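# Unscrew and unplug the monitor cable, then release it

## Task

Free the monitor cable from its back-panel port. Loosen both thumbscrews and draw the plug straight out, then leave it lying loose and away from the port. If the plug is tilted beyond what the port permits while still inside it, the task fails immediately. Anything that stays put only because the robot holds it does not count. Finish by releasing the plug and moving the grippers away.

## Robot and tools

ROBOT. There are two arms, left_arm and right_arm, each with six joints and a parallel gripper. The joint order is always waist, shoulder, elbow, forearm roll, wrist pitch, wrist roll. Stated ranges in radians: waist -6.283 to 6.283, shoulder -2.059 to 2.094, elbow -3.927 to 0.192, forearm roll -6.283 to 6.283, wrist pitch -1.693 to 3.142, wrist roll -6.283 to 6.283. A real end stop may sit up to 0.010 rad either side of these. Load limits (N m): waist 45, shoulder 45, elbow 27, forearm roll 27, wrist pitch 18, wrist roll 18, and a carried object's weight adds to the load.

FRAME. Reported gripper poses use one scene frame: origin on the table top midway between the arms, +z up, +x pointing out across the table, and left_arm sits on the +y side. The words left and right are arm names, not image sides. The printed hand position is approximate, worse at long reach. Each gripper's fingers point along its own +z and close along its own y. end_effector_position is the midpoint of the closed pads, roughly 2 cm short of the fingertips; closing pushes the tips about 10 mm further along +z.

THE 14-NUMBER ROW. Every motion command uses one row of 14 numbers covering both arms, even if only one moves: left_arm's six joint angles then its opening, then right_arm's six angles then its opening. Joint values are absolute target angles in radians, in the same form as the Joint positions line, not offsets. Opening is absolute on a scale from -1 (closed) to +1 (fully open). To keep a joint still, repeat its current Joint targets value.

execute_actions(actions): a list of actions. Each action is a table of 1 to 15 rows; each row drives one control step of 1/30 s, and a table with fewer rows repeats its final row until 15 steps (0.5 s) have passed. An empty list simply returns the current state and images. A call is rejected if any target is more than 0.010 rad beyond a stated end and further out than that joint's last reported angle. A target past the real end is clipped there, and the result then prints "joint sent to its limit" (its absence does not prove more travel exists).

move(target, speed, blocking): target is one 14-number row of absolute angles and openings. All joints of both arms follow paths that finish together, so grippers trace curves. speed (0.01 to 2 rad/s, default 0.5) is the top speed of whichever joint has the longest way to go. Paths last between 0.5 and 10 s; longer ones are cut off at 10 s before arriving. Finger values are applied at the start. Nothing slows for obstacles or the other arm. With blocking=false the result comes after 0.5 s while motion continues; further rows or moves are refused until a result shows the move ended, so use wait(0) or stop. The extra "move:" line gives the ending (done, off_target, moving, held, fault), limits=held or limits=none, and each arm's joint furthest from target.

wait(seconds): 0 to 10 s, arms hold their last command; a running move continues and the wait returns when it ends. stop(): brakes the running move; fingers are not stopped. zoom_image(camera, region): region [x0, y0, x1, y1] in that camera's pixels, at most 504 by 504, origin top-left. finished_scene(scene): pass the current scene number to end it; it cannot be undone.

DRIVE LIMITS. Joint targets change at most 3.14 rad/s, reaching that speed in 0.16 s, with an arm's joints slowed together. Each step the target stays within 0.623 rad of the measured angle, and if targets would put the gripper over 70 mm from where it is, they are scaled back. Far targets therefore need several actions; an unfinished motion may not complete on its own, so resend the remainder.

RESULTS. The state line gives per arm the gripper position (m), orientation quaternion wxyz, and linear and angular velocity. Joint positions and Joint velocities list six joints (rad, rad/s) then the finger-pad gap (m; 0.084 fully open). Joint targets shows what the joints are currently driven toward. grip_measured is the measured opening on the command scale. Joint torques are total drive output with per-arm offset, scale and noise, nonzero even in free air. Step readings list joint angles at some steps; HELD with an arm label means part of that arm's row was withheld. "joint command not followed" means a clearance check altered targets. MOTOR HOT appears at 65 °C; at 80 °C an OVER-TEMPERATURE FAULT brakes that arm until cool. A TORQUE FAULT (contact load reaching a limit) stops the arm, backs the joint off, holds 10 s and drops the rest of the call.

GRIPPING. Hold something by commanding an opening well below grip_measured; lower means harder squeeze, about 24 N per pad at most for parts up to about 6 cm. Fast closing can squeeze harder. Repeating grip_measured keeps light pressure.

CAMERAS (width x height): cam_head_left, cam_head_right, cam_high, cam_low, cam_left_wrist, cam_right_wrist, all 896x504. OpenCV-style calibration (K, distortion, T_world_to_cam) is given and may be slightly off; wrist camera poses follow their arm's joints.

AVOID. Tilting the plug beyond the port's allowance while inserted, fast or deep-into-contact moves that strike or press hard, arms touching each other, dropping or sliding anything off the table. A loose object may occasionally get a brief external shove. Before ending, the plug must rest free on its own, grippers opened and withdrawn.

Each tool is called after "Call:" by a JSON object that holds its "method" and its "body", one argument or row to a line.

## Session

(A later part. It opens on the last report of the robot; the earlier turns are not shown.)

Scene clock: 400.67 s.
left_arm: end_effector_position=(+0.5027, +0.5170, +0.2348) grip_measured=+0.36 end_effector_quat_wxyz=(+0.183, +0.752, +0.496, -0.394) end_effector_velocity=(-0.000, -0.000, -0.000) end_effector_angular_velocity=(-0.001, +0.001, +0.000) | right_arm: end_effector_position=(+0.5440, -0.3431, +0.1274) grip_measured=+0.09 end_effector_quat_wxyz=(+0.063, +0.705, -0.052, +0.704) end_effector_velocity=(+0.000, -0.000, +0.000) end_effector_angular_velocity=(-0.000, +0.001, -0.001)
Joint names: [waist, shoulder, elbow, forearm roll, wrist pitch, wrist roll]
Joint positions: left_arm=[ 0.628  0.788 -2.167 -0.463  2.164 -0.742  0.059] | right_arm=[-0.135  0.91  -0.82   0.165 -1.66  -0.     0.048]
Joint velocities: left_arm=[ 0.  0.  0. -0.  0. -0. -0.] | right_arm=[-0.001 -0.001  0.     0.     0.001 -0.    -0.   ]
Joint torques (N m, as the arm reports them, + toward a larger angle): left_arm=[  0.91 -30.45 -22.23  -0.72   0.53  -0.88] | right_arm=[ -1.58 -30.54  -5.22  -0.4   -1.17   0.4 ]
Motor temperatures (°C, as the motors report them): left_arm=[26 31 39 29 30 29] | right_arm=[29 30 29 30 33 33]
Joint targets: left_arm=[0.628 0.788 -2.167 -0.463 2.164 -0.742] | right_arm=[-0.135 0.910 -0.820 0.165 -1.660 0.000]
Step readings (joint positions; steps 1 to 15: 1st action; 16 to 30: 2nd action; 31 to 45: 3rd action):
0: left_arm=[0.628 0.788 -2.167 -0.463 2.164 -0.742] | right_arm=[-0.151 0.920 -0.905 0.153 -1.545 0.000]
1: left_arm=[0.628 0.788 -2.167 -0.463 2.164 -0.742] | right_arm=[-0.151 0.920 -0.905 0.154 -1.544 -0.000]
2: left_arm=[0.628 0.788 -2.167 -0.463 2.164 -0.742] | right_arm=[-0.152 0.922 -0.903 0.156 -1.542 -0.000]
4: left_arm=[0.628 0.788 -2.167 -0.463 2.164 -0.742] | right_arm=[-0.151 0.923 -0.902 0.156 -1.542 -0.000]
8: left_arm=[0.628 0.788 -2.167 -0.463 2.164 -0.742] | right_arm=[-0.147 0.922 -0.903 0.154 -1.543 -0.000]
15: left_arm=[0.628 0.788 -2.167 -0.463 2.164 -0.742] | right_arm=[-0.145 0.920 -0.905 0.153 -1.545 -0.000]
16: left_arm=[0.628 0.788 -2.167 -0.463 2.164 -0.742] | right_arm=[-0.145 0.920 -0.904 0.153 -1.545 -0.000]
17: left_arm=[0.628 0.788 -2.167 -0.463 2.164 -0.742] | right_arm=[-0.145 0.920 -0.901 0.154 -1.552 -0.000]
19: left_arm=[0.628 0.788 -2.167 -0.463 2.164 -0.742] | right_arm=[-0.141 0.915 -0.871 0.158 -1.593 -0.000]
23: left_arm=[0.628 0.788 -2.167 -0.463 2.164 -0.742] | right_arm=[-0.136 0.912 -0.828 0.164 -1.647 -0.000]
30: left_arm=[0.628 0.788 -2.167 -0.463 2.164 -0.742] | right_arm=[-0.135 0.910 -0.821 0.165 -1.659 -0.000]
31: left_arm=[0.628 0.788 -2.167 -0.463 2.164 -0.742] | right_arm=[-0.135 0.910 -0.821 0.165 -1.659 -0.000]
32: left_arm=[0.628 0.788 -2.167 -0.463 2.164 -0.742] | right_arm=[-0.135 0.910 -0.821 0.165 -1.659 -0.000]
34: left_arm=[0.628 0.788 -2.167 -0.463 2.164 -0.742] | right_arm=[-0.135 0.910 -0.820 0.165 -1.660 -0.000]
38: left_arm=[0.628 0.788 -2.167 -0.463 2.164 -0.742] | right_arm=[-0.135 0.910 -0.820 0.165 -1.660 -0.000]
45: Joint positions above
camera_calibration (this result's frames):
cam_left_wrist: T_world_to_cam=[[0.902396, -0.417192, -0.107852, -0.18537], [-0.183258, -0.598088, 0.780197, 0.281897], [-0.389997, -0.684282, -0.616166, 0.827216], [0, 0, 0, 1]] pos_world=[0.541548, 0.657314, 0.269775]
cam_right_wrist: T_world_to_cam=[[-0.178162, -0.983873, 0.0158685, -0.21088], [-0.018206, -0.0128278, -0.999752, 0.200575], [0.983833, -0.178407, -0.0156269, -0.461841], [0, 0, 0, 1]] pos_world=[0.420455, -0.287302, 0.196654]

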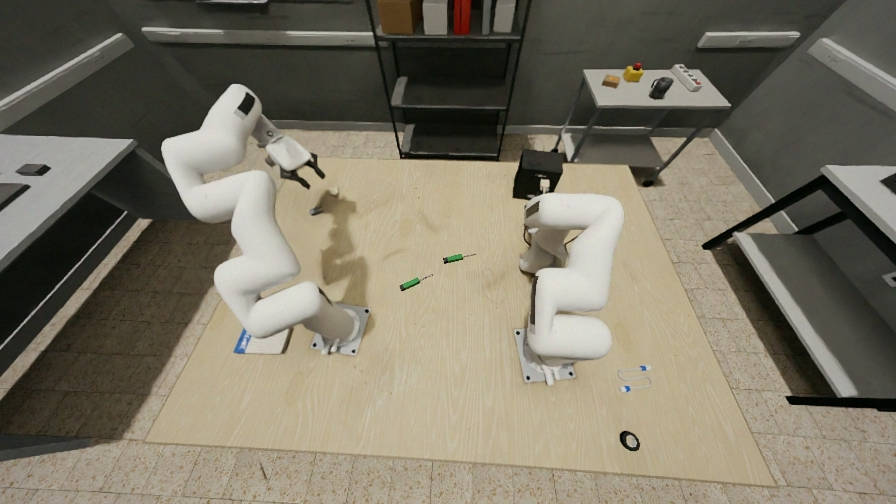

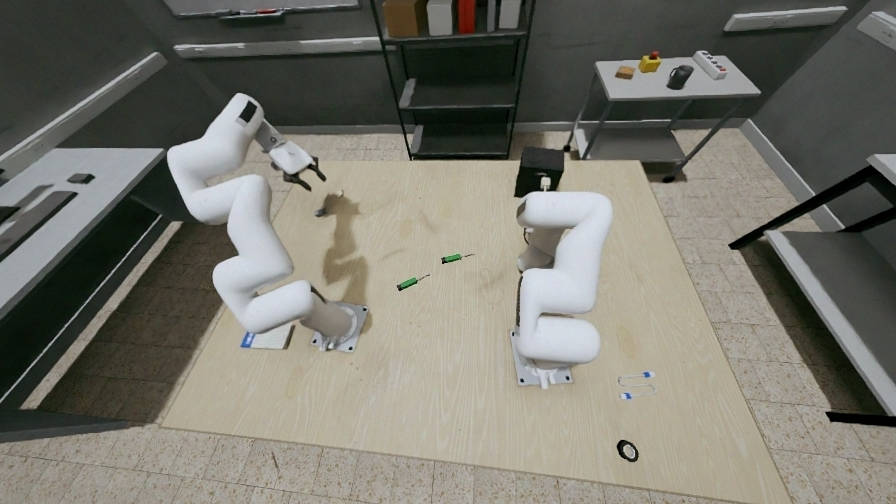

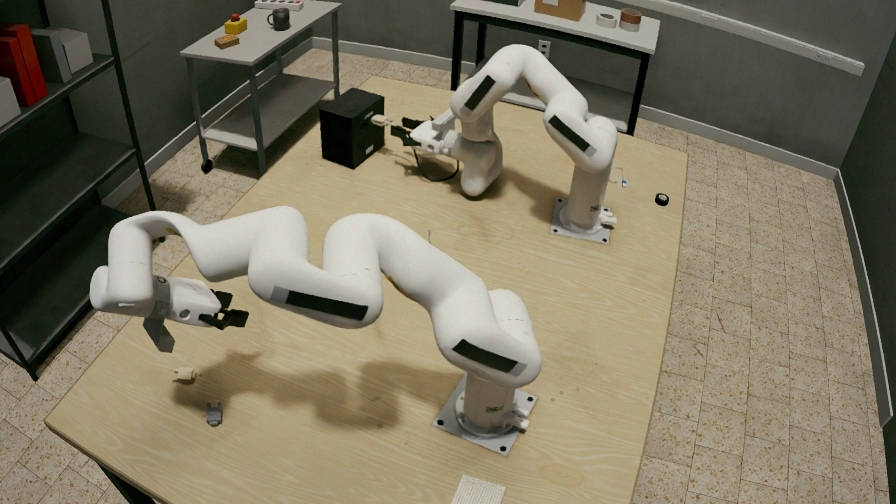

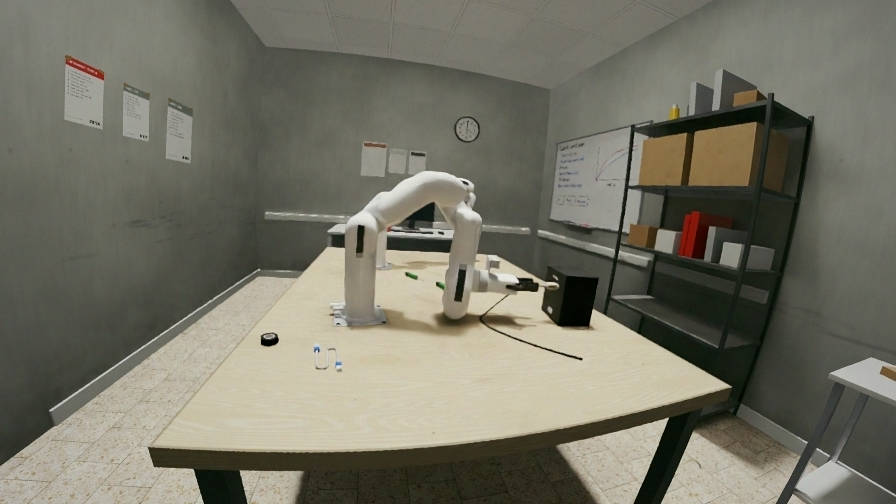

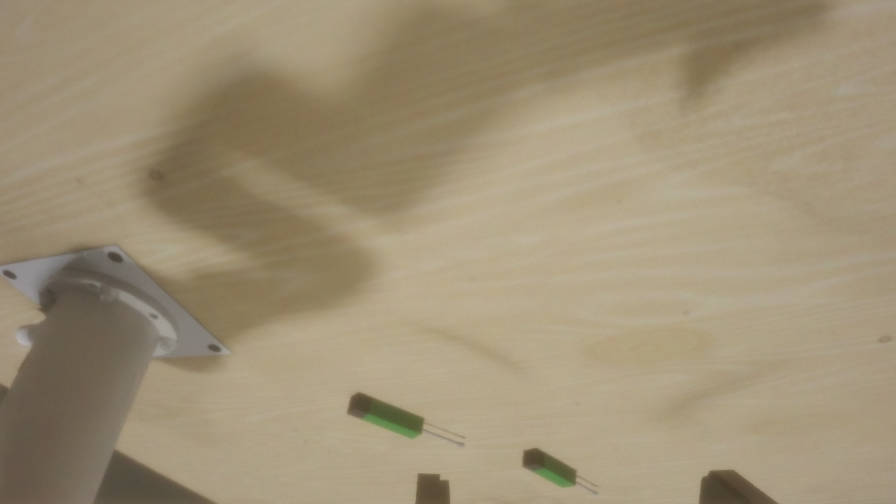

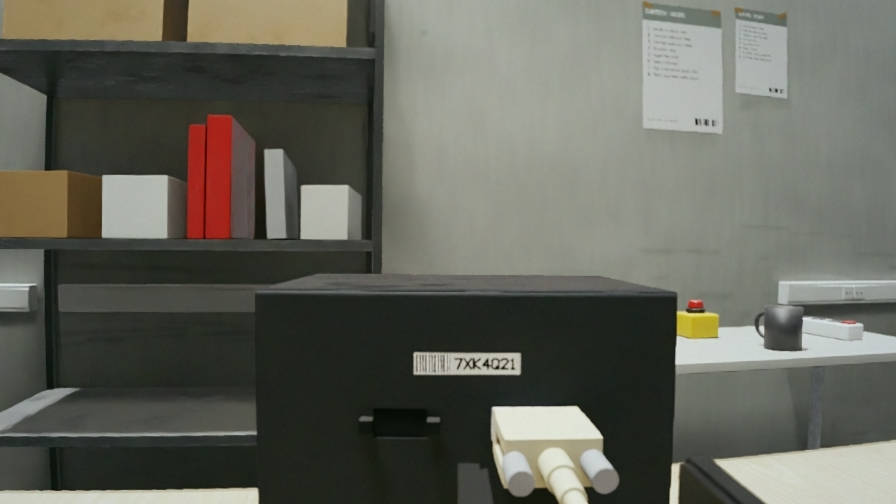

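Right pinch, 4 cycles.

Call:
{"method": "execute_actions", "body": {
  "actions": [
    [[0.628,0.788,-2.167,-0.463,2.164,-0.742,0.37,-0.2,0.91,-0.80,0.1,-1.68,1.571,-0.55]],
    [[0.628,0.788,-2.167,-0.463,2.164,-0.742,0.37,-0.2,0.91,-0.80,0.1,-1.68,1.571,-0.55]],
    [[0.628,0.788,-2.167,-0.463,2.164,-0.742,0.37,-0.2,0.91,-0.80,0.1,-1.68,1.571,-0.55]],
    [[0.628,0.788,-2.167,-0.463,2.164,-0.742,0.37,-0.206,0.915,-0.86,0.095,-1.625,1.571,-0.55]],
    [[0.628,0.788,-2.167,-0.463,2.164,-0.742,0.37,-0.2105,0.92,-0.9015,0.0915,-1.5875,1.571,-0.72]],
    [[0.628,0.788,-2.167,-0.463,2.164,-0.742,0.37,-0.207,0.92,-0.8969,0.0915,-1.5718,2.171,-0.72]],
    [[0.628,0.788,-2.167,-0.463,2.164,-0.742,0.37,-0.207,0.92,-0.8969,0.0915,-1.5718,2.171,-1]],
    [[0.628,0.788,-2.167,-0.463,2.164,-0.742,0.37,-0.2105,0.92,-0.9015,0.0915,-1.5875,1.571,-1]],
    [[0.628,0.788,-2.167,-0.463,2.164,-0.742,0.37,-0.2082,0.92,-0.9061,0.0915,-1.6032,0.971,-1]],
    [[0.628,0.788,-2.167,-0.463,2.164,-0.742,0.37,-0.2082,0.92,-0.9061,0.0915,-1.6032,0.971,-0.72]],
    [[0.628,0.788,-2.167,-0.463,2.164,-0.742,0.37,-0.2105,0.92,-0.9015,0.0915,-1.5875,1.571,-0.72]],
    [[0.628,0.788,-2.167,-0.463,2.164,-0.742,0.37,-0.207,0.92,-0.8969,0.0915,-1.5718,2.171,-0.72]],
    [[0.628,0.788,-2.167,-0.463,2.164,-0.742,0.37,-0.207,0.92,-0.8969,0.0915,-1.5718,2.171,-1]],
    [[0.628,0.788,-2.167,-0.463,2.164,-0.742,0.37,-0.2105,0.92,-0.9015,0.0915,-1.5875,1.571,-1]],
    [[0.628,0.788,-2.167,-0.463,2.164,-0.742,0.37,-0.2082,0.92,-0.9061,0.0915,-1.6032,0.971,-1]],
    [[0.628,0.788,-2.167,-0.463,2.164,-0.742,0.37,-0.2082,0.92,-0.9061,0.0915,-1.6032,0.971,-0.72]],
    [[0.628,0.788,-2.167,-0.463,2.164,-0.742,0.37,-0.2105,0.92,-0.9015,0.0915,-1.5875,1.571,-0.72]],
    [[0.628,0.788,-2.167,-0.463,2.164,-0.742,0.37,-0.207,0.92,-0.8969,0.0915,-1.5718,2.171,-0.72]],
    [[0.628,0.788,-2.167,-0.463,2.164,-0.742,0.37,-0.207,0.92,-0.8969,0.0915,-1.5718,2.171,-1]],
    [[0.628,0.788,-2.167,-0.463,2.164,-0.742,0.37,-0.2105,0.92,-0.9015,0.0915,-1.5875,1.571,-1]],
    [[0.628,0.788,-2.167,-0.463,2.164,-0.742,0.37,-0.2082,0.92,-0.9061,0.0915,-1.6032,0.971,-1]],
    [[0.628,0.788,-2.167,-0.463,2.164,-0.742,0.37,-0.2082,0.92,-0.9061,0.0915,-1.6032,0.971,-0.72]],
    [[0.628,0.788,-2.167,-0.463,2.164,-0.742,0.37,-0.2105,0.92,-0.9015,0.0915,-1.5875,1.571,-0.72]],
    [[0.628,0.788,-2.167,-0.463,2.164,-0.742,0.37,-0.207,0.92,-0.8969,0.0915,-1.5718,2.171,-0.72]],
    [[0.628,0.788,-2.167,-0.463,2.164,-0.742,0.37,-0.207,0.92,-0.8969,0.0915,-1.5718,2.171,-1]],
    [[0.628,0.788,-2.167,-0.463,2.164,-0.742,0.37,-0.2105,0.92,-0.9015,0.0915,-1.5875,1.571,-1]],
    [[0.628,0.788,-2.167,-0.463,2.164,-0.742,0.37,-0.2082,0.92,-0.9061,0.0915,-1.6032,0.971,-1]]
  ]
}}

Scene clock: 443.63 s.
left_arm: end_effector_position=(+0.5027, +0.5170, +0.2348) grip_measured=+0.36 end_effector_quat_wxyz=(+0.183, +0.752, +0.496, -0.394) end_effector_velocity=(-0.000, +0.000, -0.000) end_effector_angular_velocity=(+0.000, +0.001, +0.000) | right_arm: end_effector_position=(+0.5692, -0.3681, +0.1337) grip_measured=-0.86 end_effector_quat_wxyz=(-0.287, +0.588, -0.382, +0.653) end_effector_velocity=(+0.000, +0.000, +0.002) end_effector_angular_velocity=(-0.224, +0.029, -0.004)
Joint names: [waist, shoulder, elbow, forearm roll, wrist pitch, wrist roll]
Joint positions: left_arm=[ 0.628  0.788 -2.167 -0.463  2.164 -0.742  0.059] | right_arm=[-0.208  0.92  -0.906  0.091 -1.603  0.991  0.006]
Joint velocities: left_arm=[ 0.001  0.001 -0.001  0.001  0.     0.     0.   ] | right_arm=[ 0.    -0.    -0.002  0.    -0.005 -0.226  0.   ]
Joint torques (N m, as the arm reports them, + toward a larger angle): left_arm=[  0.44 -29.73 -22.43  -0.75   0.65  -0.65] | right_arm=[ -1.31 -33.25  -7.94  -0.13  -1.06   0.82]
Motor temperatures (°C, as the motors report them): left_arm=[26 31 39 29 30 29] | right_arm=[29 30 30 30 33 33]
Joint targets: left_arm=[0.628 0.788 -2.167 -0.463 2.164 -0.742] | right_arm=[-0.208 0.920 -0.906 0.091 -1.603 0.971]
Step readings (joint positions; steps 1 to 15: 1st action; 16 to 30: 2nd action; 31 to 45: 3rd action; 46 to 60: 4th action; 61 to 75: 5th action; 76 to 90: 6th action; 91 to 105: 7th action; 106 to 120: 8th action; 121 to 135: 9th action; 136 to 150: 10th action; 151 to 165: 11th action; 166 to 180: 12th action; 181 to 195: 13th action):
0: left_arm=[0.628 0.788 -2.167 -0.463 2.164 -0.742] | right_arm=[-0.135 0.910 -0.820 0.165 -1.660 0.000]
1: left_arm=[0.628 0.788 -2.167 -0.463 2.164 -0.742] | right_arm=[-0.135 0.910 -0.820 0.165 -1.660 0.001]
2: left_arm=[0.628 0.788 -2.167 -0.463 2.164 -0.742] | right_arm=[-0.136 0.910 -0.820 0.164 -1.660 0.007]
4: left_arm=[0.628 0.788 -2.167 -0.463 2.164 -0.742] | right_arm=[-0.140 0.910 -0.818 0.159 -1.662 0.058]
8: left_arm=[0.628 0.788 -2.167 -0.463 2.164 -0.742] | right_arm=[-0.167 0.910 -0.810 0.132 -1.670 0.343]
15: left_arm=[0.628 0.788 -2.167 -0.463 2.164 -0.742] | right_arm=[-0.196 0.909 -0.802 0.105 -1.679 1.036]
16: left_arm=[0.628 0.788 -2.167 -0.463 2.164 -0.742] | right_arm=[-0.198 0.910 -0.801 0.105 -1.679 1.137]
17: left_arm=[0.628 0.788 -2.167 -0.463 2.164 -0.742] | right_arm=[-0.200 0.910 -0.800 0.104 -1.679 1.234]
19: left_arm=[0.628 0.788 -2.167 -0.463 2.164 -0.742] | right_arm=[-0.201 0.911 -0.800 0.103 -1.679 1.393]
23: left_arm=[0.628 0.788 -2.167 -0.463 2.164 -0.742] | right_arm=[-0.201 0.910 -0.800 0.101 -1.680 1.533]
30: left_arm=[0.628 0.788 -2.167 -0.463 2.164 -0.742] | right_arm=[-0.200 0.910 -0.800 0.100 -1.680 1.568]
31: left_arm=[0.628 0.788 -2.167 -0.463 2.164 -0.742] | right_arm=[-0.200 0.910 -0.800 0.100 -1.680 1.569]
32: left_arm=[0.628 0.788 -2.167 -0.463 2.164 -0.742] | right_arm=[-0.200 0.910 -0.800 0.100 -1.680 1.569]
34: left_arm=[0.628 0.788 -2.167 -0.463 2.164 -0.742] | right_arm=[-0.200 0.910 -0.800 0.100 -1.680 1.570]
38: left_arm=[0.628 0.788 -2.167 -0.463 2.164 -0.742] | right_arm=[-0.200 0.910 -0.800 0.100 -1.680 1.571]
45: left_arm=[0.628 0.788 -2.167 -0.463 2.164 -0.742] | right_arm=[-0.200 0.910 -0.800 0.100 -1.680 1.571]
46: left_arm=[0.628 0.788 -2.167 -0.463 2.164 -0.742] | right_arm=[-0.200 0.910 -0.800 0.100 -1.679 1.571]
47: left_arm=[0.628 0.788 -2.167 -0.463 2.164 -0.742] | right_arm=[-0.200 0.911 -0.805 0.099 -1.674 1.571]
49: left_arm=[0.628 0.788 -2.167 -0.463 2.164 -0.742] | right_arm=[-0.203 0.913 -0.833 0.097 -1.649 1.571]
53: left_arm=[0.628 0.788 -2.167 -0.463 2.164 -0.742] | right_arm=[-0.206 0.914 -0.856 0.095 -1.630 1.571]
60: left_arm=[0.628 0.788 -2.167 -0.463 2.164 -0.742] | right_arm=[-0.206 0.915 -0.859 0.095 -1.625 1.571]
61: left_arm=[0.628 0.788 -2.167 -0.463 2.164 -0.742] | right_arm=[-0.206 0.915 -0.860 0.095 -1.625 1.571]
62: left_arm=[0.628 0.788 -2.167 -0.463 2.164 -0.742] | right_arm=[-0.206 0.916 -0.865 0.094 -1.619 1.571]
64: left_arm=[0.628 0.788 -2.167 -0.463 2.164 -0.742] | right_arm=[-0.209 0.918 -0.885 0.093 -1.602 1.571]
68: left_arm=[0.628 0.788 -2.167 -0.463 2.164 -0.742] | right_arm=[-0.210 0.919 -0.899 0.092 -1.590 1.571]
75: left_arm=[0.628 0.788 -2.167 -0.463 2.164 -0.742] | right_arm=[-0.210 0.920 -0.901 0.092 -1.588 1.571]
76: left_arm=[0.628 0.788 -2.167 -0.463 2.164 -0.742] | right_arm=[-0.210 0.920 -0.901 0.092 -1.588 1.572]
77: left_arm=[0.628 0.788 -2.167 -0.463 2.164 -0.742] | right_arm=[-0.210 0.920 -0.901 0.092 -1.587 1.578]
79: left_arm=[0.628 0.788 -2.167 -0.463 2.164 -0.742] | right_arm=[-0.210 0.920 -0.901 0.092 -1.586 1.629]
83: left_arm=[0.628 0.788 -2.167 -0.463 2.164 -0.742] | right_arm=[-0.209 0.920 -0.899 0.092 -1.579 1.903]
90: left_arm=[0.628 0.788 -2.167 -0.463 2.164 -0.742] | right_arm=[-0.207 0.920 -0.897 0.091 -1.572 2.151]
91: left_arm=[0.628 0.788 -2.167 -0.463 2.164 -0.742] | right_arm=[-0.207 0.920 -0.897 0.092 -1.572 2.157]
92: left_arm=[0.628 0.788 -2.167 -0.463 2.164 -0.742] | right_arm=[-0.207 0.920 -0.897 0.092 -1.572 2.161]
94: left_arm=[0.628 0.788 -2.167 -0.463 2.164 -0.742] | right_arm=[-0.207 0.920 -0.897 0.092 -1.572 2.166]
98: left_arm=[0.628 0.788 -2.167 -0.463 2.164 -0.742] | right_arm=[-0.207 0.920 -0.897 0.092 -1.572 2.170]
105: left_arm=[0.628 0.788 -2.167 -0.463 2.164 -0.742] | right_arm=[-0.207 0.920 -0.897 0.092 -1.572 2.171]
106: left_arm=[0.628 0.788 -2.167 -0.463 2.164 -0.742] | right_arm=[-0.207 0.920 -0.897 0.092 -1.572 2.170]
107: left_arm=[0.628 0.788 -2.167 -0.463 2.164 -0.742] | right_arm=[-0.207 0.920 -0.897 0.092 -1.572 2.164]
109: left_arm=[0.628 0.788 -2.167 -0.463 2.164 -0.742] | right_arm=[-0.207 0.920 -0.897 0.092 -1.573 2.113]
113: left_arm=[0.628 0.788 -2.167 -0.463 2.164 -0.742] | right_arm=[-0.209 0.920 -0.899 0.092 -1.580 1.839]
120: left_arm=[0.628 0.788 -2.167 -0.463 2.164 -0.742] | right_arm=[-0.210 0.920 -0.901 0.091 -1.587 1.591]
121: left_arm=[0.628 0.788 -2.167 -0.463 2.164 -0.742] | right_arm=[-0.210 0.920 -0.901 0.091 -1.587 1.584]
122: left_arm=[0.628 0.788 -2.167 -0.463 2.164 -0.742] | right_arm=[-0.210 0.920 -0.901 0.091 -1.587 1.573]
124: left_arm=[0.628 0.788 -2.167 -0.463 2.164 -0.742] | right_arm=[-0.210 0.920 -0.902 0.091 -1.589 1.518]
128: left_arm=[0.628 0.788 -2.167 -0.463 2.164 -0.742] | right_arm=[-0.209 0.920 -0.904 0.092 -1.596 1.241]
135: left_arm=[0.628 0.788 -2.167 -0.463 2.164 -0.742] | right_arm=[-0.208 0.920 -0.906 0.091 -1.603 0.991]
136: left_arm=[0.628 0.788 -2.167 -0.463 2.164 -0.742] | right_arm=[-0.208 0.920 -0.906 0.091 -1.603 0.985]
137: left_arm=[0.628 0.788 -2.167 -0.463 2.164 -0.742] | right_arm=[-0.208 0.920 -0.906 0.091 -1.603 0.981]
139: left_arm=[0.628 0.788 -2.167 -0.463 2.164 -0.742] | right_arm=[-0.208 0.920 -0.907 0.091 -1.603 0.976]
143: left_arm=[0.628 0.788 -2.167 -0.463 2.164 -0.742] | right_arm=[-0.208 0.920 -0.907 0.091 -1.603 0.972]
150: left_arm=[0.628 0.788 -2.167 -0.463 2.164 -0.742] | right_arm=[-0.208 0.920 -0.906 0.091 -1.603 0.971]
151: left_arm=[0.628 0.788 -2.167 -0.463 2.164 -0.742] | right_arm=[-0.208 0.920 -0.906 0.091 -1.603 0.972]
152: left_arm=[0.628 0.788 -2.167 -0.463 2.164 -0.742] | right_arm=[-0.208 0.920 -0.906 0.091 -1.603 0.978]
154: left_arm=[0.628 0.788 -2.167 -0.463 2.164 -0.742] | right_arm=[-0.208 0.920 -0.906 0.091 -1.602 1.029]
158: left_arm=[0.628 0.788 -2.167 -0.463 2.164 -0.742] | right_arm=[-0.209 0.920 -0.904 0.092 -1.595 1.303]
165: left_arm=[0.628 0.788 -2.167 -0.463 2.164 -0.742] | right_arm=[-0.210 0.920 -0.902 0.092 -1.588 1.551]
166: left_arm=[0.628 0.788 -2.167 -0.463 2.164 -0.742] | right_arm=[-0.210 0.920 -0.902 0.092 -1.588 1.558]
167: left_arm=[0.628 0.788 -2.167 -0.463 2.164 -0.742] | right_arm=[-0.210 0.920 -0.902 0.092 -1.588 1.569]
169: left_arm=[0.628 0.788 -2.167 -0.463 2.164 -0.742] | right_arm=[-0.210 0.920 -0.901 0.092 -1.586 1.624]
173: left_arm=[0.628 0.788 -2.167 -0.463 2.164 -0.742] | right_arm=[-0.209 0.920 -0.899 0.092 -1.579 1.901]
180: left_arm=[0.628 0.788 -2.167 -0.463 2.164 -0.742] | right_arm=[-0.207 0.920 -0.897 0.092 -1.572 2.151]
181: left_arm=[0.628 0.788 -2.167 -0.463 2.164 -0.742] | right_arm=[-0.207 0.920 -0.897 0.092 -1.572 2.157]
182: left_arm=[0.628 0.788 -2.167 -0.463 2.164 -0.742] | right_arm=[-0.207 0.920 -0.897 0.092 -1.572 2.161]
184: left_arm=[0.628 0.788 -2.167 -0.463 2.164 -0.742] | right_arm=[-0.207 0.920 -0.897 0.092 -1.572 2.166]
Lines left out of this list: 72.
camera_calibration (this result's frames):
cam_left_wrist: T_world_to_cam=[[0.902396, -0.417191, -0.107852, -0.18537], [-0.183258, -0.598088, 0.780197, 0.281897], [-0.389996, -0.684282, -0.616166, 0.827216], [0, 0, 0, 1]] pos_world=[0.541548, 0.657314, 0.269775]
cam_right_wrist: T_world_to_cam=[[-0.0904426, -0.542166, -0.83539, -0.0045404], [0.129063, 0.825373, -0.549638, 0.371566], [0.987503, -0.157529, -0.00467528, -0.486825], [0, 0, 0, 1]] pos_world=[0.432375, -0.385831, 0.198158]

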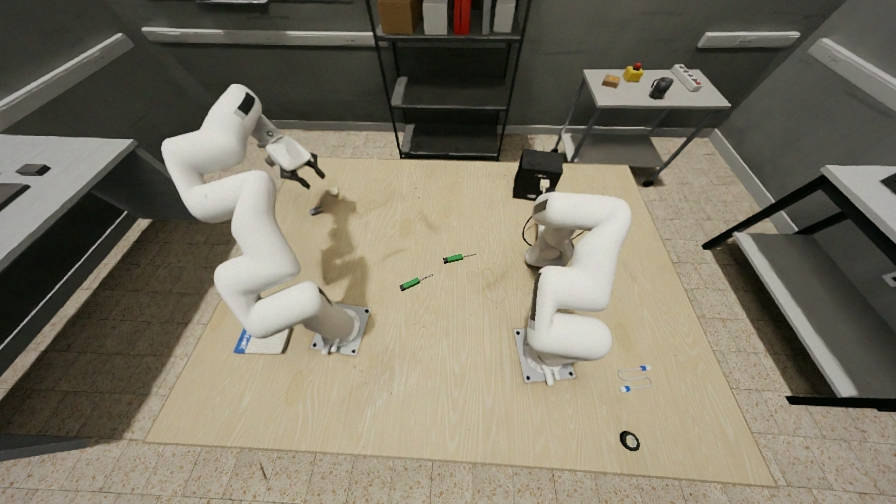

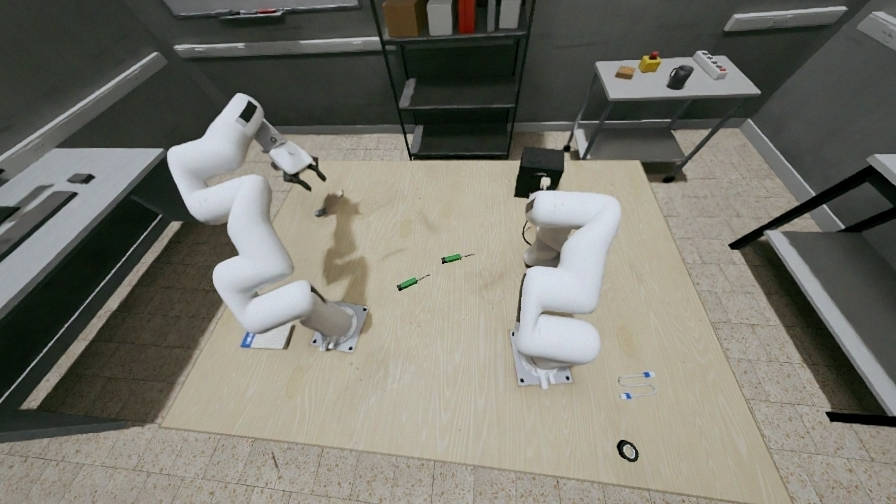

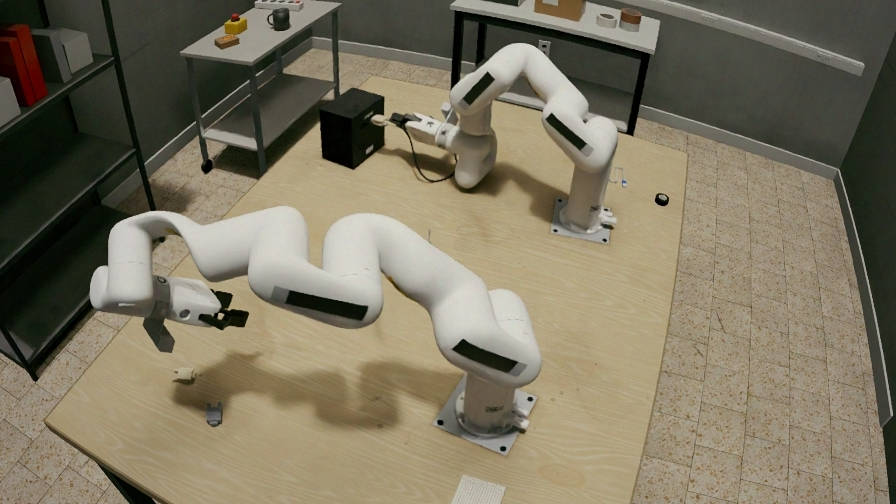

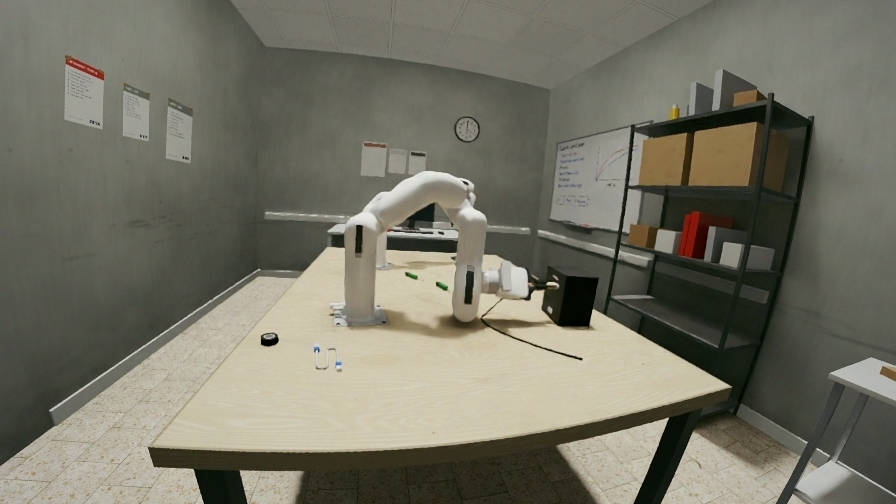

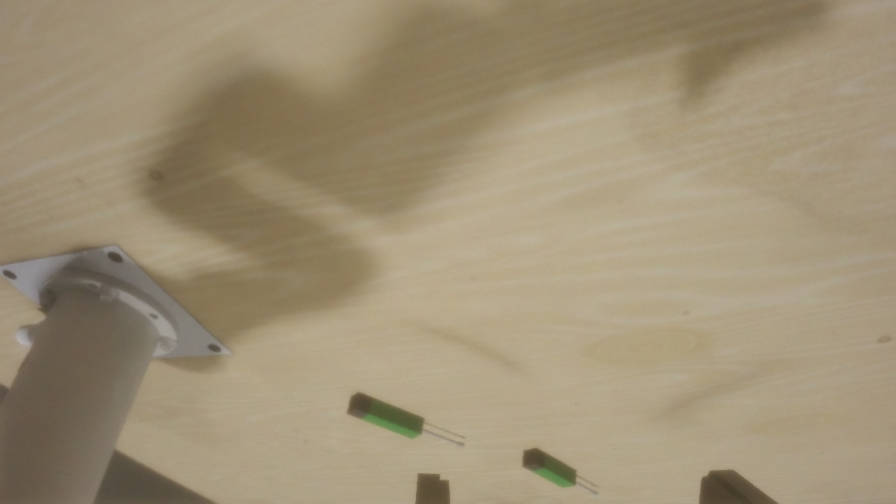

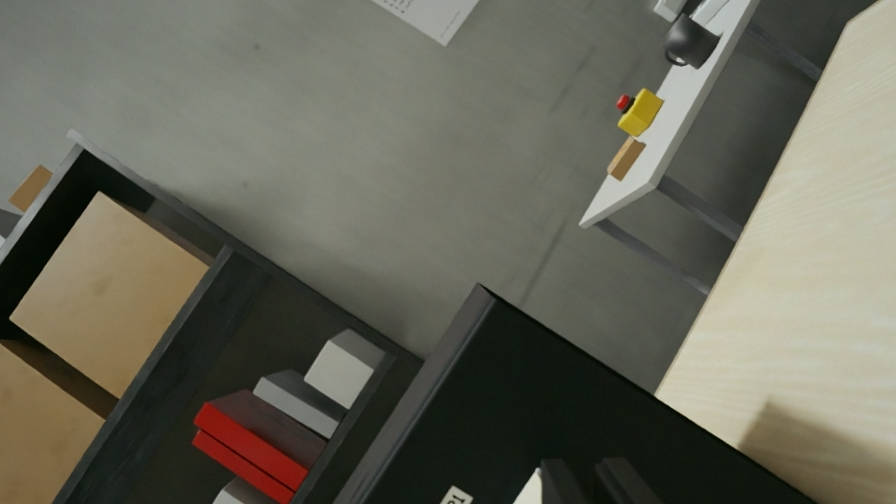

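Six more cycles, then view.

Call:
{"method": "execute_actions", "body": {
  "actions": [
    [[0.628,0.788,-2.167,-0.463,2.164,-0.742,0.37,-0.2082,0.92,-0.9061,0.0915,-1.6032,0.971,-0.72]],
    [[0.628,0.788,-2.167,-0.463,2.164,-0.742,0.37,-0.2105,0.92,-0.9015,0.0915,-1.5875,1.571,-0.72]],
    [[0.628,0.788,-2.167,-0.463,2.164,-0.742,0.37,-0.207,0.92,-0.8969,0.0915,-1.5718,2.171,-0.72]],
    [[0.628,0.788,-2.167,-0.463,2.164,-0.742,0.37,-0.207,0.92,-0.8969,0.0915,-1.5718,2.171,-1]],
    [[0.628,0.788,-2.167,-0.463,2.164,-0.742,0.37,-0.2105,0.92,-0.9015,0.0915,-1.5875,1.571,-1]],
    [[0.628,0.788,-2.167,-0.463,2.164,-0.742,0.37,-0.2082,0.92,-0.9061,0.0915,-1.6032,0.971,-1]],
    [[0.628,0.788,-2.167,-0.463,2.164,-0.742,0.37,-0.2082,0.92,-0.9061,0.0915,-1.6032,0.971,-0.72]],
    [[0.628,0.788,-2.167,-0.463,2.164,-0.742,0.37,-0.2105,0.92,-0.9015,0.0915,-1.5875,1.571,-0.72]],
    [[0.628,0.788,-2.167,-0.463,2.164,-0.742,0.37,-0.207,0.92,-0.8969,0.0915,-1.5718,2.171,-0.72]],
    [[0.628,0.788,-2.167,-0.463,2.164,-0.742,0.37,-0.207,0.92,-0.8969,0.0915,-1.5718,2.171,-1]],
    [[0.628,0.788,-2.167,-0.463,2.164,-0.742,0.37,-0.2105,0.92,-0.9015,0.0915,-1.5875,1.571,-1]],
    [[0.628,0.788,-2.167,-0.463,2.164,-0.742,0.37,-0.2082,0.92,-0.9061,0.0915,-1.6032,0.971,-1]],
    [[0.628,0.788,-2.167,-0.463,2.164,-0.742,0.37,-0.2082,0.92,-0.9061,0.0915,-1.6032,0.971,-0.72]],
    [[0.628,0.788,-2.167,-0.463,2.164,-0.742,0.37,-0.2105,0.92,-0.9015,0.0915,-1.5875,1.571,-0.72]],
    [[0.628,0.788,-2.167,-0.463,2.164,-0.742,0.37,-0.207,0.92,-0.8969,0.0915,-1.5718,2.171,-0.72]],
    [[0.628,0.788,-2.167,-0.463,2.164,-0.742,0.37,-0.207,0.92,-0.8969,0.0915,-1.5718,2.171,-1]],
    [[0.628,0.788,-2.167,-0.463,2.164,-0.742,0.37,-0.2105,0.92,-0.9015,0.0915,-1.5875,1.571,-1]],
    [[0.628,0.788,-2.167,-0.463,2.164,-0.742,0.37,-0.2082,0.92,-0.9061,0.0915,-1.6032,0.971,-1]],
    [[0.628,0.788,-2.167,-0.463,2.164,-0.742,0.37,-0.2082,0.92,-0.9061,0.0915,-1.6032,0.971,-0.72]],
    [[0.628,0.788,-2.167,-0.463,2.164,-0.742,0.37,-0.2105,0.92,-0.9015,0.0915,-1.5875,1.571,-0.72]],
    [[0.628,0.788,-2.167,-0.463,2.164,-0.742,0.37,-0.207,0.92,-0.8969,0.0915,-1.5718,2.171,-0.72]],
    [[0.628,0.788,-2.167,-0.463,2.164,-0.742,0.37,-0.207,0.92,-0.8969,0.0915,-1.5718,2.171,-1]],
    [[0.628,0.788,-2.167,-0.463,2.164,-0.742,0.37,-0.2105,0.92,-0.9015,0.0915,-1.5875,1.571,-1]],
    [[0.628,0.788,-2.167,-0.463,2.164,-0.742,0.37,-0.2082,0.92,-0.9061,0.0915,-1.6032,0.971,-1]],
    [[0.628,0.788,-2.167,-0.463,2.164,-0.742,0.37,-0.2082,0.92,-0.9061,0.0915,-1.6032,0.971,-0.72]],
    [[0.628,0.788,-2.167,-0.463,2.164,-0.742,0.37,-0.2105,0.92,-0.9015,0.0915,-1.5875,1.571,-0.72]],
    [[0.628,0.788,-2.167,-0.463,2.164,-0.742,0.37,-0.207,0.92,-0.8969,0.0915,-1.5718,2.171,-0.72]],
    [[0.628,0.788,-2.167,-0.463,2.164,-0.742,0.37,-0.207,0.92,-0.8969,0.0915,-1.5718,2.171,-1]],
    [[0.628,0.788,-2.167,-0.463,2.164,-0.742,0.37,-0.2105,0.92,-0.9015,0.0915,-1.5875,1.571,-1]],
    [[0.628,0.788,-2.167,-0.463,2.164,-0.742,0.37,-0.2082,0.92,-0.9061,0.0915,-1.6032,0.971,-1]],
    [[0.628,0.788,-2.167,-0.463,2.164,-0.742,0.37,-0.2082,0.92,-0.9061,0.0915,-1.6032,0.971,-0.72]],
    [[0.628,0.788,-2.167,-0.463,2.164,-0.742,0.37,-0.2105,0.92,-0.9015,0.0915,-1.5875,1.571,-0.72]],
    [[0.628,0.788,-2.167,-0.463,2.164,-0.742,0.37,-0.207,0.92,-0.8969,0.0915,-1.5718,2.171,-0.72]],
    [[0.628,0.788,-2.167,-0.463,2.164,-0.742,0.37,-0.207,0.92,-0.8969,0.0915,-1.5718,2.171,-1]],
    [[0.628,0.788,-2.167,-0.463,2.164,-0.742,0.37,-0.2105,0.92,-0.9015,0.0915,-1.5875,1.571,-1]],
    [[0.628,0.788,-2.167,-0.463,2.164,-0.742,0.37,-0.2082,0.92,-0.9061,0.0915,-1.6032,0.971,-1]],
    [[0.628,0.788,-2.167,-0.463,2.164,-0.742,0.37,-0.2082,0.92,-0.9061,0.0915,-1.6032,0.971,-0.72]],
    [[0.628,0.788,-2.167,-0.463,2.164,-0.742,0.37,-0.2105,0.92,-0.9015,0.0915,-1.5875,1.571,-0.6]],
    [[0.628,0.788,-2.167,-0.463,2.164,-0.742,0.37,-0.2,0.91,-0.80,0.1,-1.68,1.571,-0.55]],
    [[0.628,0.788,-2.167,-0.463,2.164,-0.742,0.37,-0.135,0.91,-0.82,0.165,-1.66,0,0.1]],
    [[0.628,0.788,-2.167,-0.463,2.164,-0.742,0.37,-0.135,0.91,-0.82,0.165,-1.66,0,0.1]],
    [[0.628,0.788,-2.167,-0.463,2.164,-0.742,0.37,-0.135,0.91,-0.82,0.165,-1.66,0,0.1]]
  ]
}}

Call:
{"method": "zoom_image", "body": {
  "camera": "cam_right_wrist",
  "region": [440,380,680,504]
}}

Scene clock: 515.57 s.
left_arm: end_effector_position=(+0.5027, +0.5170, +0.2348) grip_measured=+0.36 end_effector_quat_wxyz=(+0.183, +0.752, +0.496, -0.394) end_effector_velocity=(-0.000, -0.000, -0.000) end_effector_angular_velocity=(-0.001, +0.001, -0.000) | right_arm: end_effector_position=(+0.5440, -0.3431, +0.1274) grip_measured=+0.09 end_effector_quat_wxyz=(+0.063, +0.705, -0.052, +0.704) end_effector_velocity=(+0.000, -0.000, -0.001) end_effector_angular_velocity=(+0.001, +0.004, -0.000)
Joint names: [waist, shoulder, elbow, forearm roll, wrist pitch, wrist roll]
Joint positions: left_arm=[ 0.628  0.788 -2.167 -0.463  2.164 -0.742  0.059] | right_arm=[-0.135  0.91  -0.82   0.165 -1.66   0.     0.048]
Joint velocities: left_arm=[ 0.     0.     0.001 -0.     0.     0.001 -0.   ] | right_arm=[-0.     0.001 -0.    -0.     0.003  0.001 -0.   ]
Joint torques (N m, as the arm reports them, + toward a larger angle): left_arm=[  0.42 -30.22 -22.21  -0.87   0.38  -0.84] | right_arm=[ -2.17 -30.99  -5.3   -0.26  -1.13   0.55]
Motor temperatures (°C, as the motors report them): left_arm=[26 31 39 29 30 29] | right_arm=[29 30 30 30 33 33]
Joint targets: left_arm=[0.628 0.788 -2.167 -0.463 2.164 -0.742] | right_arm=[-0.135 0.910 -0.820 0.165 -1.660 0.000]
Step readings (joint positions; steps 1 to 15: 1st action; 16 to 30: 2nd action; 31 to 45: 3rd action; 46 to 60: 4th action; 61 to 75: 5th action; 76 to 90: 6th action; 91 to 105: 7th action; 106 to 120: 8th action; 121 to 135: 9th action; 136 to 150: 10th action; 151 to 165: 11th action; 166 to 180: 12th action; 181 to 195: 13th action):
0: left_arm=[0.628 0.788 -2.167 -0.463 2.164 -0.742] | right_arm=[-0.208 0.920 -0.906 0.092 -1.603 0.971]
1: left_arm=[0.628 0.788 -2.167 -0.463 2.164 -0.742] | right_arm=[-0.208 0.920 -0.906 0.091 -1.603 0.971]
2: left_arm=[0.628 0.788 -2.167 -0.463 2.164 -0.742] | right_arm=[-0.208 0.920 -0.907 0.091 -1.603 0.971]
4: left_arm=[0.628 0.788 -2.167 -0.463 2.164 -0.742] | right_arm=[-0.208 0.920 -0.908 0.091 -1.603 0.971]
8: left_arm=[0.628 0.788 -2.167 -0.463 2.164 -0.742] | right_arm=[-0.208 0.920 -0.907 0.091 -1.603 0.971]
15: left_arm=[0.628 0.788 -2.167 -0.463 2.164 -0.742] | right_arm=[-0.208 0.920 -0.906 0.091 -1.603 0.971]
16: left_arm=[0.628 0.788 -2.167 -0.463 2.164 -0.742] | right_arm=[-0.208 0.920 -0.906 0.091 -1.603 0.972]
17: left_arm=[0.628 0.788 -2.167 -0.463 2.164 -0.742] | right_arm=[-0.208 0.920 -0.906 0.091 -1.603 0.978]
19: left_arm=[0.628 0.788 -2.167 -0.463 2.164 -0.742] | right_arm=[-0.208 0.920 -0.906 0.091 -1.602 1.029]
23: left_arm=[0.628 0.788 -2.167 -0.463 2.164 -0.742] | right_arm=[-0.209 0.920 -0.904 0.092 -1.595 1.303]
30: left_arm=[0.628 0.788 -2.167 -0.463 2.164 -0.742] | right_arm=[-0.210 0.920 -0.902 0.092 -1.588 1.551]
31: left_arm=[0.628 0.788 -2.167 -0.463 2.164 -0.742] | right_arm=[-0.210 0.920 -0.902 0.092 -1.588 1.558]
32: left_arm=[0.628 0.788 -2.167 -0.463 2.164 -0.742] | right_arm=[-0.210 0.920 -0.902 0.092 -1.588 1.569]
34: left_arm=[0.628 0.788 -2.167 -0.463 2.164 -0.742] | right_arm=[-0.210 0.920 -0.901 0.092 -1.586 1.624]
38: left_arm=[0.628 0.788 -2.167 -0.463 2.164 -0.742] | right_arm=[-0.209 0.920 -0.899 0.092 -1.579 1.901]
45: left_arm=[0.628 0.788 -2.167 -0.463 2.164 -0.742] | right_arm=[-0.207 0.920 -0.897 0.092 -1.572 2.151]
46: left_arm=[0.628 0.788 -2.167 -0.463 2.164 -0.742] | right_arm=[-0.207 0.920 -0.897 0.092 -1.572 2.157]
47: left_arm=[0.628 0.788 -2.167 -0.463 2.164 -0.742] | right_arm=[-0.207 0.920 -0.897 0.091 -1.572 2.161]
49: left_arm=[0.628 0.788 -2.167 -0.463 2.164 -0.742] | right_arm=[-0.207 0.920 -0.897 0.091 -1.572 2.166]
53: left_arm=[0.628 0.788 -2.167 -0.463 2.164 -0.742] | right_arm=[-0.207 0.920 -0.897 0.091 -1.572 2.170]
60: left_arm=[0.628 0.788 -2.167 -0.463 2.164 -0.742] | right_arm=[-0.207 0.920 -0.897 0.091 -1.572 2.171]
61: left_arm=[0.628 0.788 -2.167 -0.463 2.164 -0.742] | right_arm=[-0.207 0.920 -0.897 0.091 -1.572 2.170]
62: left_arm=[0.628 0.788 -2.167 -0.463 2.164 -0.742] | right_arm=[-0.207 0.920 -0.897 0.092 -1.572 2.164]
64: left_arm=[0.628 0.788 -2.167 -0.463 2.164 -0.742] | right_arm=[-0.207 0.920 -0.897 0.092 -1.573 2.113]
68: left_arm=[0.628 0.788 -2.167 -0.463 2.164 -0.742] | right_arm=[-0.209 0.920 -0.899 0.092 -1.580 1.839]
75: left_arm=[0.628 0.788 -2.167 -0.463 2.164 -0.742] | right_arm=[-0.210 0.920 -0.901 0.091 -1.587 1.591]
76: left_arm=[0.628 0.788 -2.167 -0.463 2.164 -0.742] | right_arm=[-0.210 0.920 -0.901 0.091 -1.587 1.584]
77: left_arm=[0.628 0.788 -2.167 -0.463 2.164 -0.742] | right_arm=[-0.210 0.920 -0.901 0.091 -1.588 1.573]
79: left_arm=[0.628 0.788 -2.167 -0.463 2.164 -0.742] | right_arm=[-0.210 0.920 -0.902 0.091 -1.589 1.518]
83: left_arm=[0.628 0.788 -2.167 -0.463 2.164 -0.742] | right_arm=[-0.209 0.920 -0.904 0.092 -1.596 1.241]
90: left_arm=[0.628 0.788 -2.167 -0.463 2.164 -0.742] | right_arm=[-0.208 0.920 -0.906 0.091 -1.603 0.991]
91: left_arm=[0.628 0.788 -2.167 -0.463 2.164 -0.742] | right_arm=[-0.208 0.920 -0.906 0.091 -1.603 0.985]
92: left_arm=[0.628 0.788 -2.167 -0.463 2.164 -0.742] | right_arm=[-0.208 0.920 -0.906 0.091 -1.603 0.981]
94: left_arm=[0.628 0.788 -2.167 -0.463 2.164 -0.742] | right_arm=[-0.208 0.920 -0.907 0.091 -1.603 0.976]
98: left_arm=[0.628 0.788 -2.167 -0.463 2.164 -0.742] | right_arm=[-0.208 0.920 -0.907 0.091 -1.603 0.972]
105: left_arm=[0.628 0.788 -2.167 -0.463 2.164 -0.742] | right_arm=[-0.208 0.920 -0.906 0.091 -1.603 0.971]
106: left_arm=[0.628 0.788 -2.167 -0.463 2.164 -0.742] | right_arm=[-0.208 0.920 -0.906 0.091 -1.603 0.972]
107: left_arm=[0.628 0.788 -2.167 -0.463 2.164 -0.742] | right_arm=[-0.208 0.920 -0.906 0.091 -1.603 0.978]
109: left_arm=[0.628 0.788 -2.167 -0.463 2.164 -0.742] | right_arm=[-0.208 0.920 -0.906 0.091 -1.602 1.029]
113: left_arm=[0.628 0.788 -2.167 -0.463 2.164 -0.742] | right_arm=[-0.209 0.920 -0.904 0.092 -1.595 1.303]
120: left_arm=[0.628 0.788 -2.167 -0.463 2.164 -0.742] | right_arm=[-0.210 0.920 -0.902 0.092 -1.588 1.551]
121: left_arm=[0.628 0.788 -2.167 -0.463 2.164 -0.742] | right_arm=[-0.210 0.920 -0.902 0.092 -1.588 1.558]
122: left_arm=[0.628 0.788 -2.167 -0.463 2.164 -0.742] | right_arm=[-0.210 0.920 -0.902 0.092 -1.588 1.569]
124: left_arm=[0.628 0.788 -2.167 -0.463 2.164 -0.742] | right_arm=[-0.210 0.920 -0.901 0.092 -1.586 1.624]
128: left_arm=[0.628 0.788 -2.167 -0.463 2.164 -0.742] | right_arm=[-0.209 0.920 -0.899 0.092 -1.579 1.901]
135: left_arm=[0.628 0.788 -2.167 -0.463 2.164 -0.742] | right_arm=[-0.207 0.920 -0.897 0.092 -1.572 2.151]
136: left_arm=[0.628 0.788 -2.167 -0.463 2.164 -0.742] | right_arm=[-0.207 0.920 -0.897 0.092 -1.572 2.157]
137: left_arm=[0.628 0.788 -2.167 -0.463 2.164 -0.742] | right_arm=[-0.207 0.920 -0.897 0.091 -1.572 2.161]
139: left_arm=[0.628 0.788 -2.167 -0.463 2.164 -0.742] | right_arm=[-0.207 0.920 -0.897 0.091 -1.572 2.166]
143: left_arm=[0.628 0.788 -2.167 -0.463 2.164 -0.742] | right_arm=[-0.207 0.920 -0.897 0.091 -1.572 2.170]
150: left_arm=[0.628 0.788 -2.167 -0.463 2.164 -0.742] | right_arm=[-0.207 0.920 -0.897 0.091 -1.572 2.171]
151: left_arm=[0.628 0.788 -2.167 -0.463 2.164 -0.742] | right_arm=[-0.207 0.920 -0.897 0.091 -1.572 2.170]
152: left_arm=[0.628 0.788 -2.167 -0.463 2.164 -0.742] | right_arm=[-0.207 0.920 -0.897 0.091 -1.572 2.164]
154: left_arm=[0.628 0.788 -2.167 -0.463 2.164 -0.742] | right_arm=[-0.207 0.920 -0.897 0.092 -1.573 2.113]
158: left_arm=[0.628 0.788 -2.167 -0.463 2.164 -0.742] | right_arm=[-0.209 0.920 -0.899 0.092 -1.580 1.839]
165: left_arm=[0.628 0.788 -2.167 -0.463 2.164 -0.742] | right_arm=[-0.210 0.920 -0.901 0.092 -1.587 1.591]
166: left_arm=[0.628 0.788 -2.167 -0.463 2.164 -0.742] | right_arm=[-0.210 0.920 -0.901 0.092 -1.587 1.584]
167: left_arm=[0.628 0.788 -2.167 -0.463 2.164 -0.742] | right_arm=[-0.210 0.920 -0.901 0.091 -1.588 1.573]
169: left_arm=[0.628 0.788 -2.167 -0.463 2.164 -0.742] | right_arm=[-0.210 0.920 -0.902 0.092 -1.589 1.518]
173: left_arm=[0.628 0.788 -2.167 -0.463 2.164 -0.742] | right_arm=[-0.209 0.920 -0.904 0.092 -1.596 1.241]
180: left_arm=[0.628 0.788 -2.167 -0.463 2.164 -0.742] | right_arm=[-0.208 0.920 -0.906 0.091 -1.603 0.991]
181: left_arm=[0.628 0.788 -2.167 -0.463 2.164 -0.742] | right_arm=[-0.208 0.920 -0.906 0.091 -1.603 0.985]
182: left_arm=[0.628 0.788 -2.167 -0.463 2.164 -0.742] | right_arm=[-0.208 0.920 -0.906 0.091 -1.603 0.981]
184: left_arm=[0.628 0.788 -2.167 -0.463 2.164 -0.742] | right_arm=[-0.208 0.920 -0.907 0.091 -1.603 0.976]
Lines left out of this list: 147.
camera_calibration (this result's frames):
cam_left_wrist: T_world_to_cam=[[0.902396, -0.417192, -0.107852, -0.18537], [-0.183258, -0.598088, 0.780197, 0.281897], [-0.389996, -0.684282, -0.616166, 0.827216], [0, 0, 0, 1]] pos_world=[0.541548, 0.657314, 0.269775]
cam_right_wrist: T_world_to_cam=[[-0.17816, -0.983874, 0.0158444, -0.210878], [-0.0182138, -0.0128019, -0.999752, 0.200583], [0.983833, -0.178405, -0.0156393, -0.46183], [0, 0, 0, 1]] pos_world=[0.420447, -0.287302, 0.196652]

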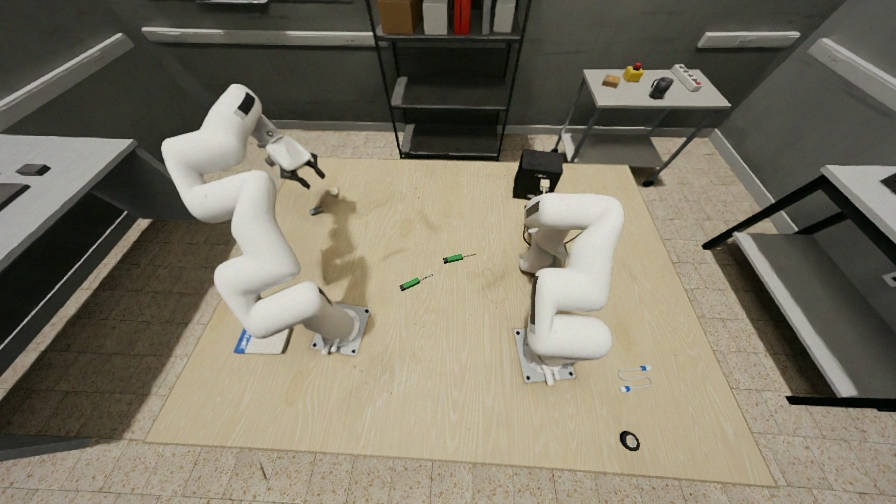

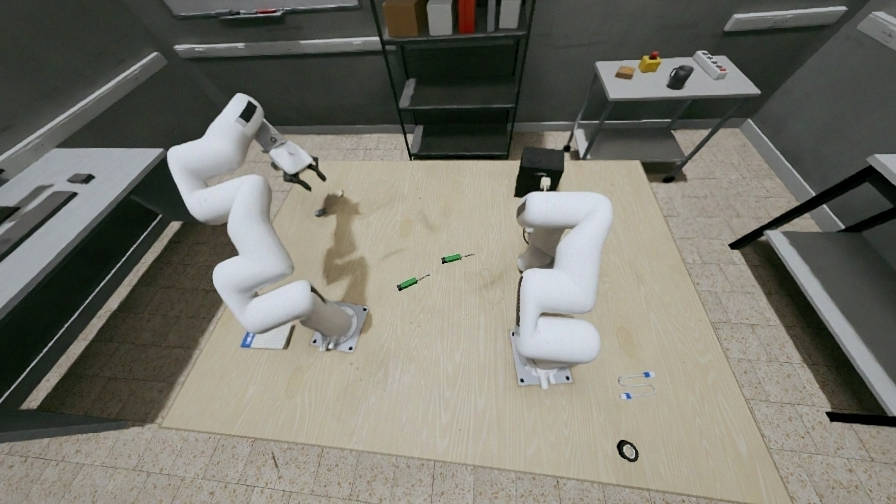

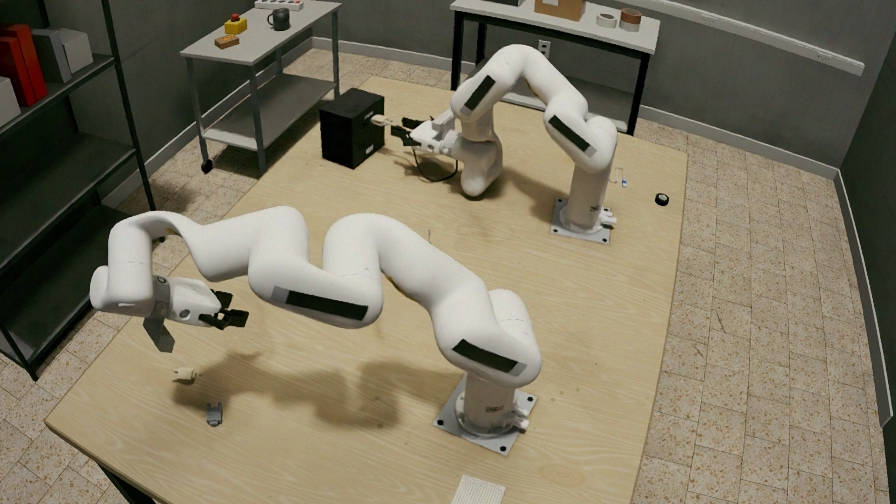

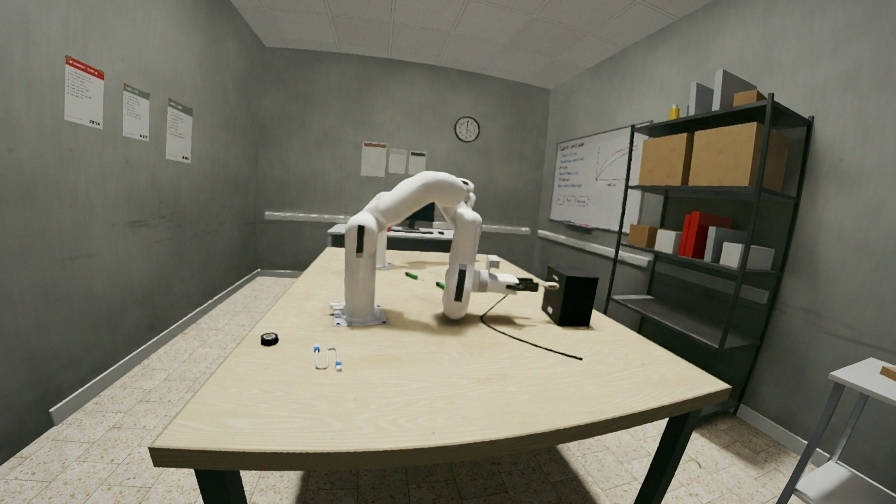

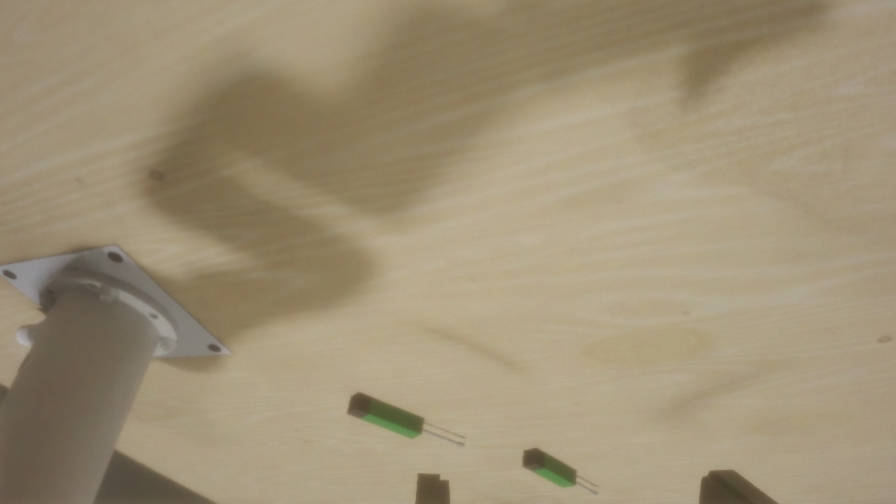

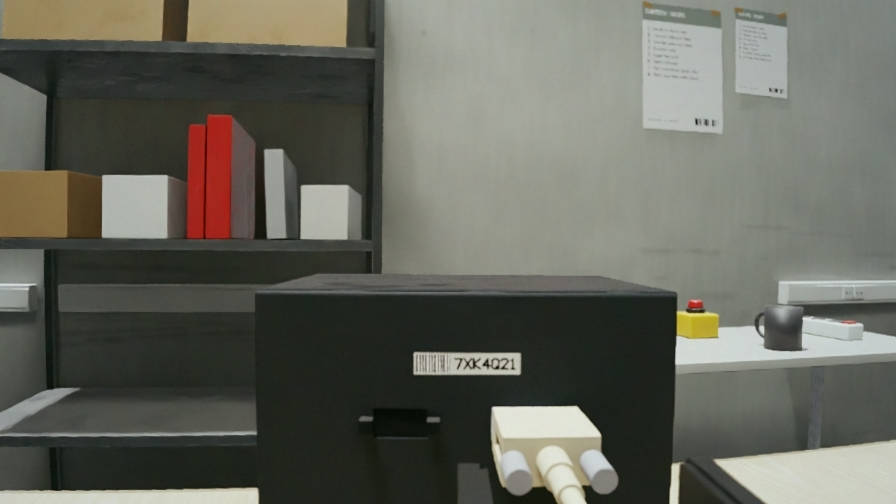

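Region (440, 380, 680, 504) of cam_right_wrist's 896x504 image, scaled by 2.100, with more detail than that image has; it fills the top 260 rows of this view, and the rest is white.

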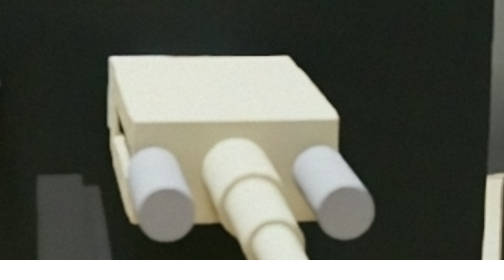

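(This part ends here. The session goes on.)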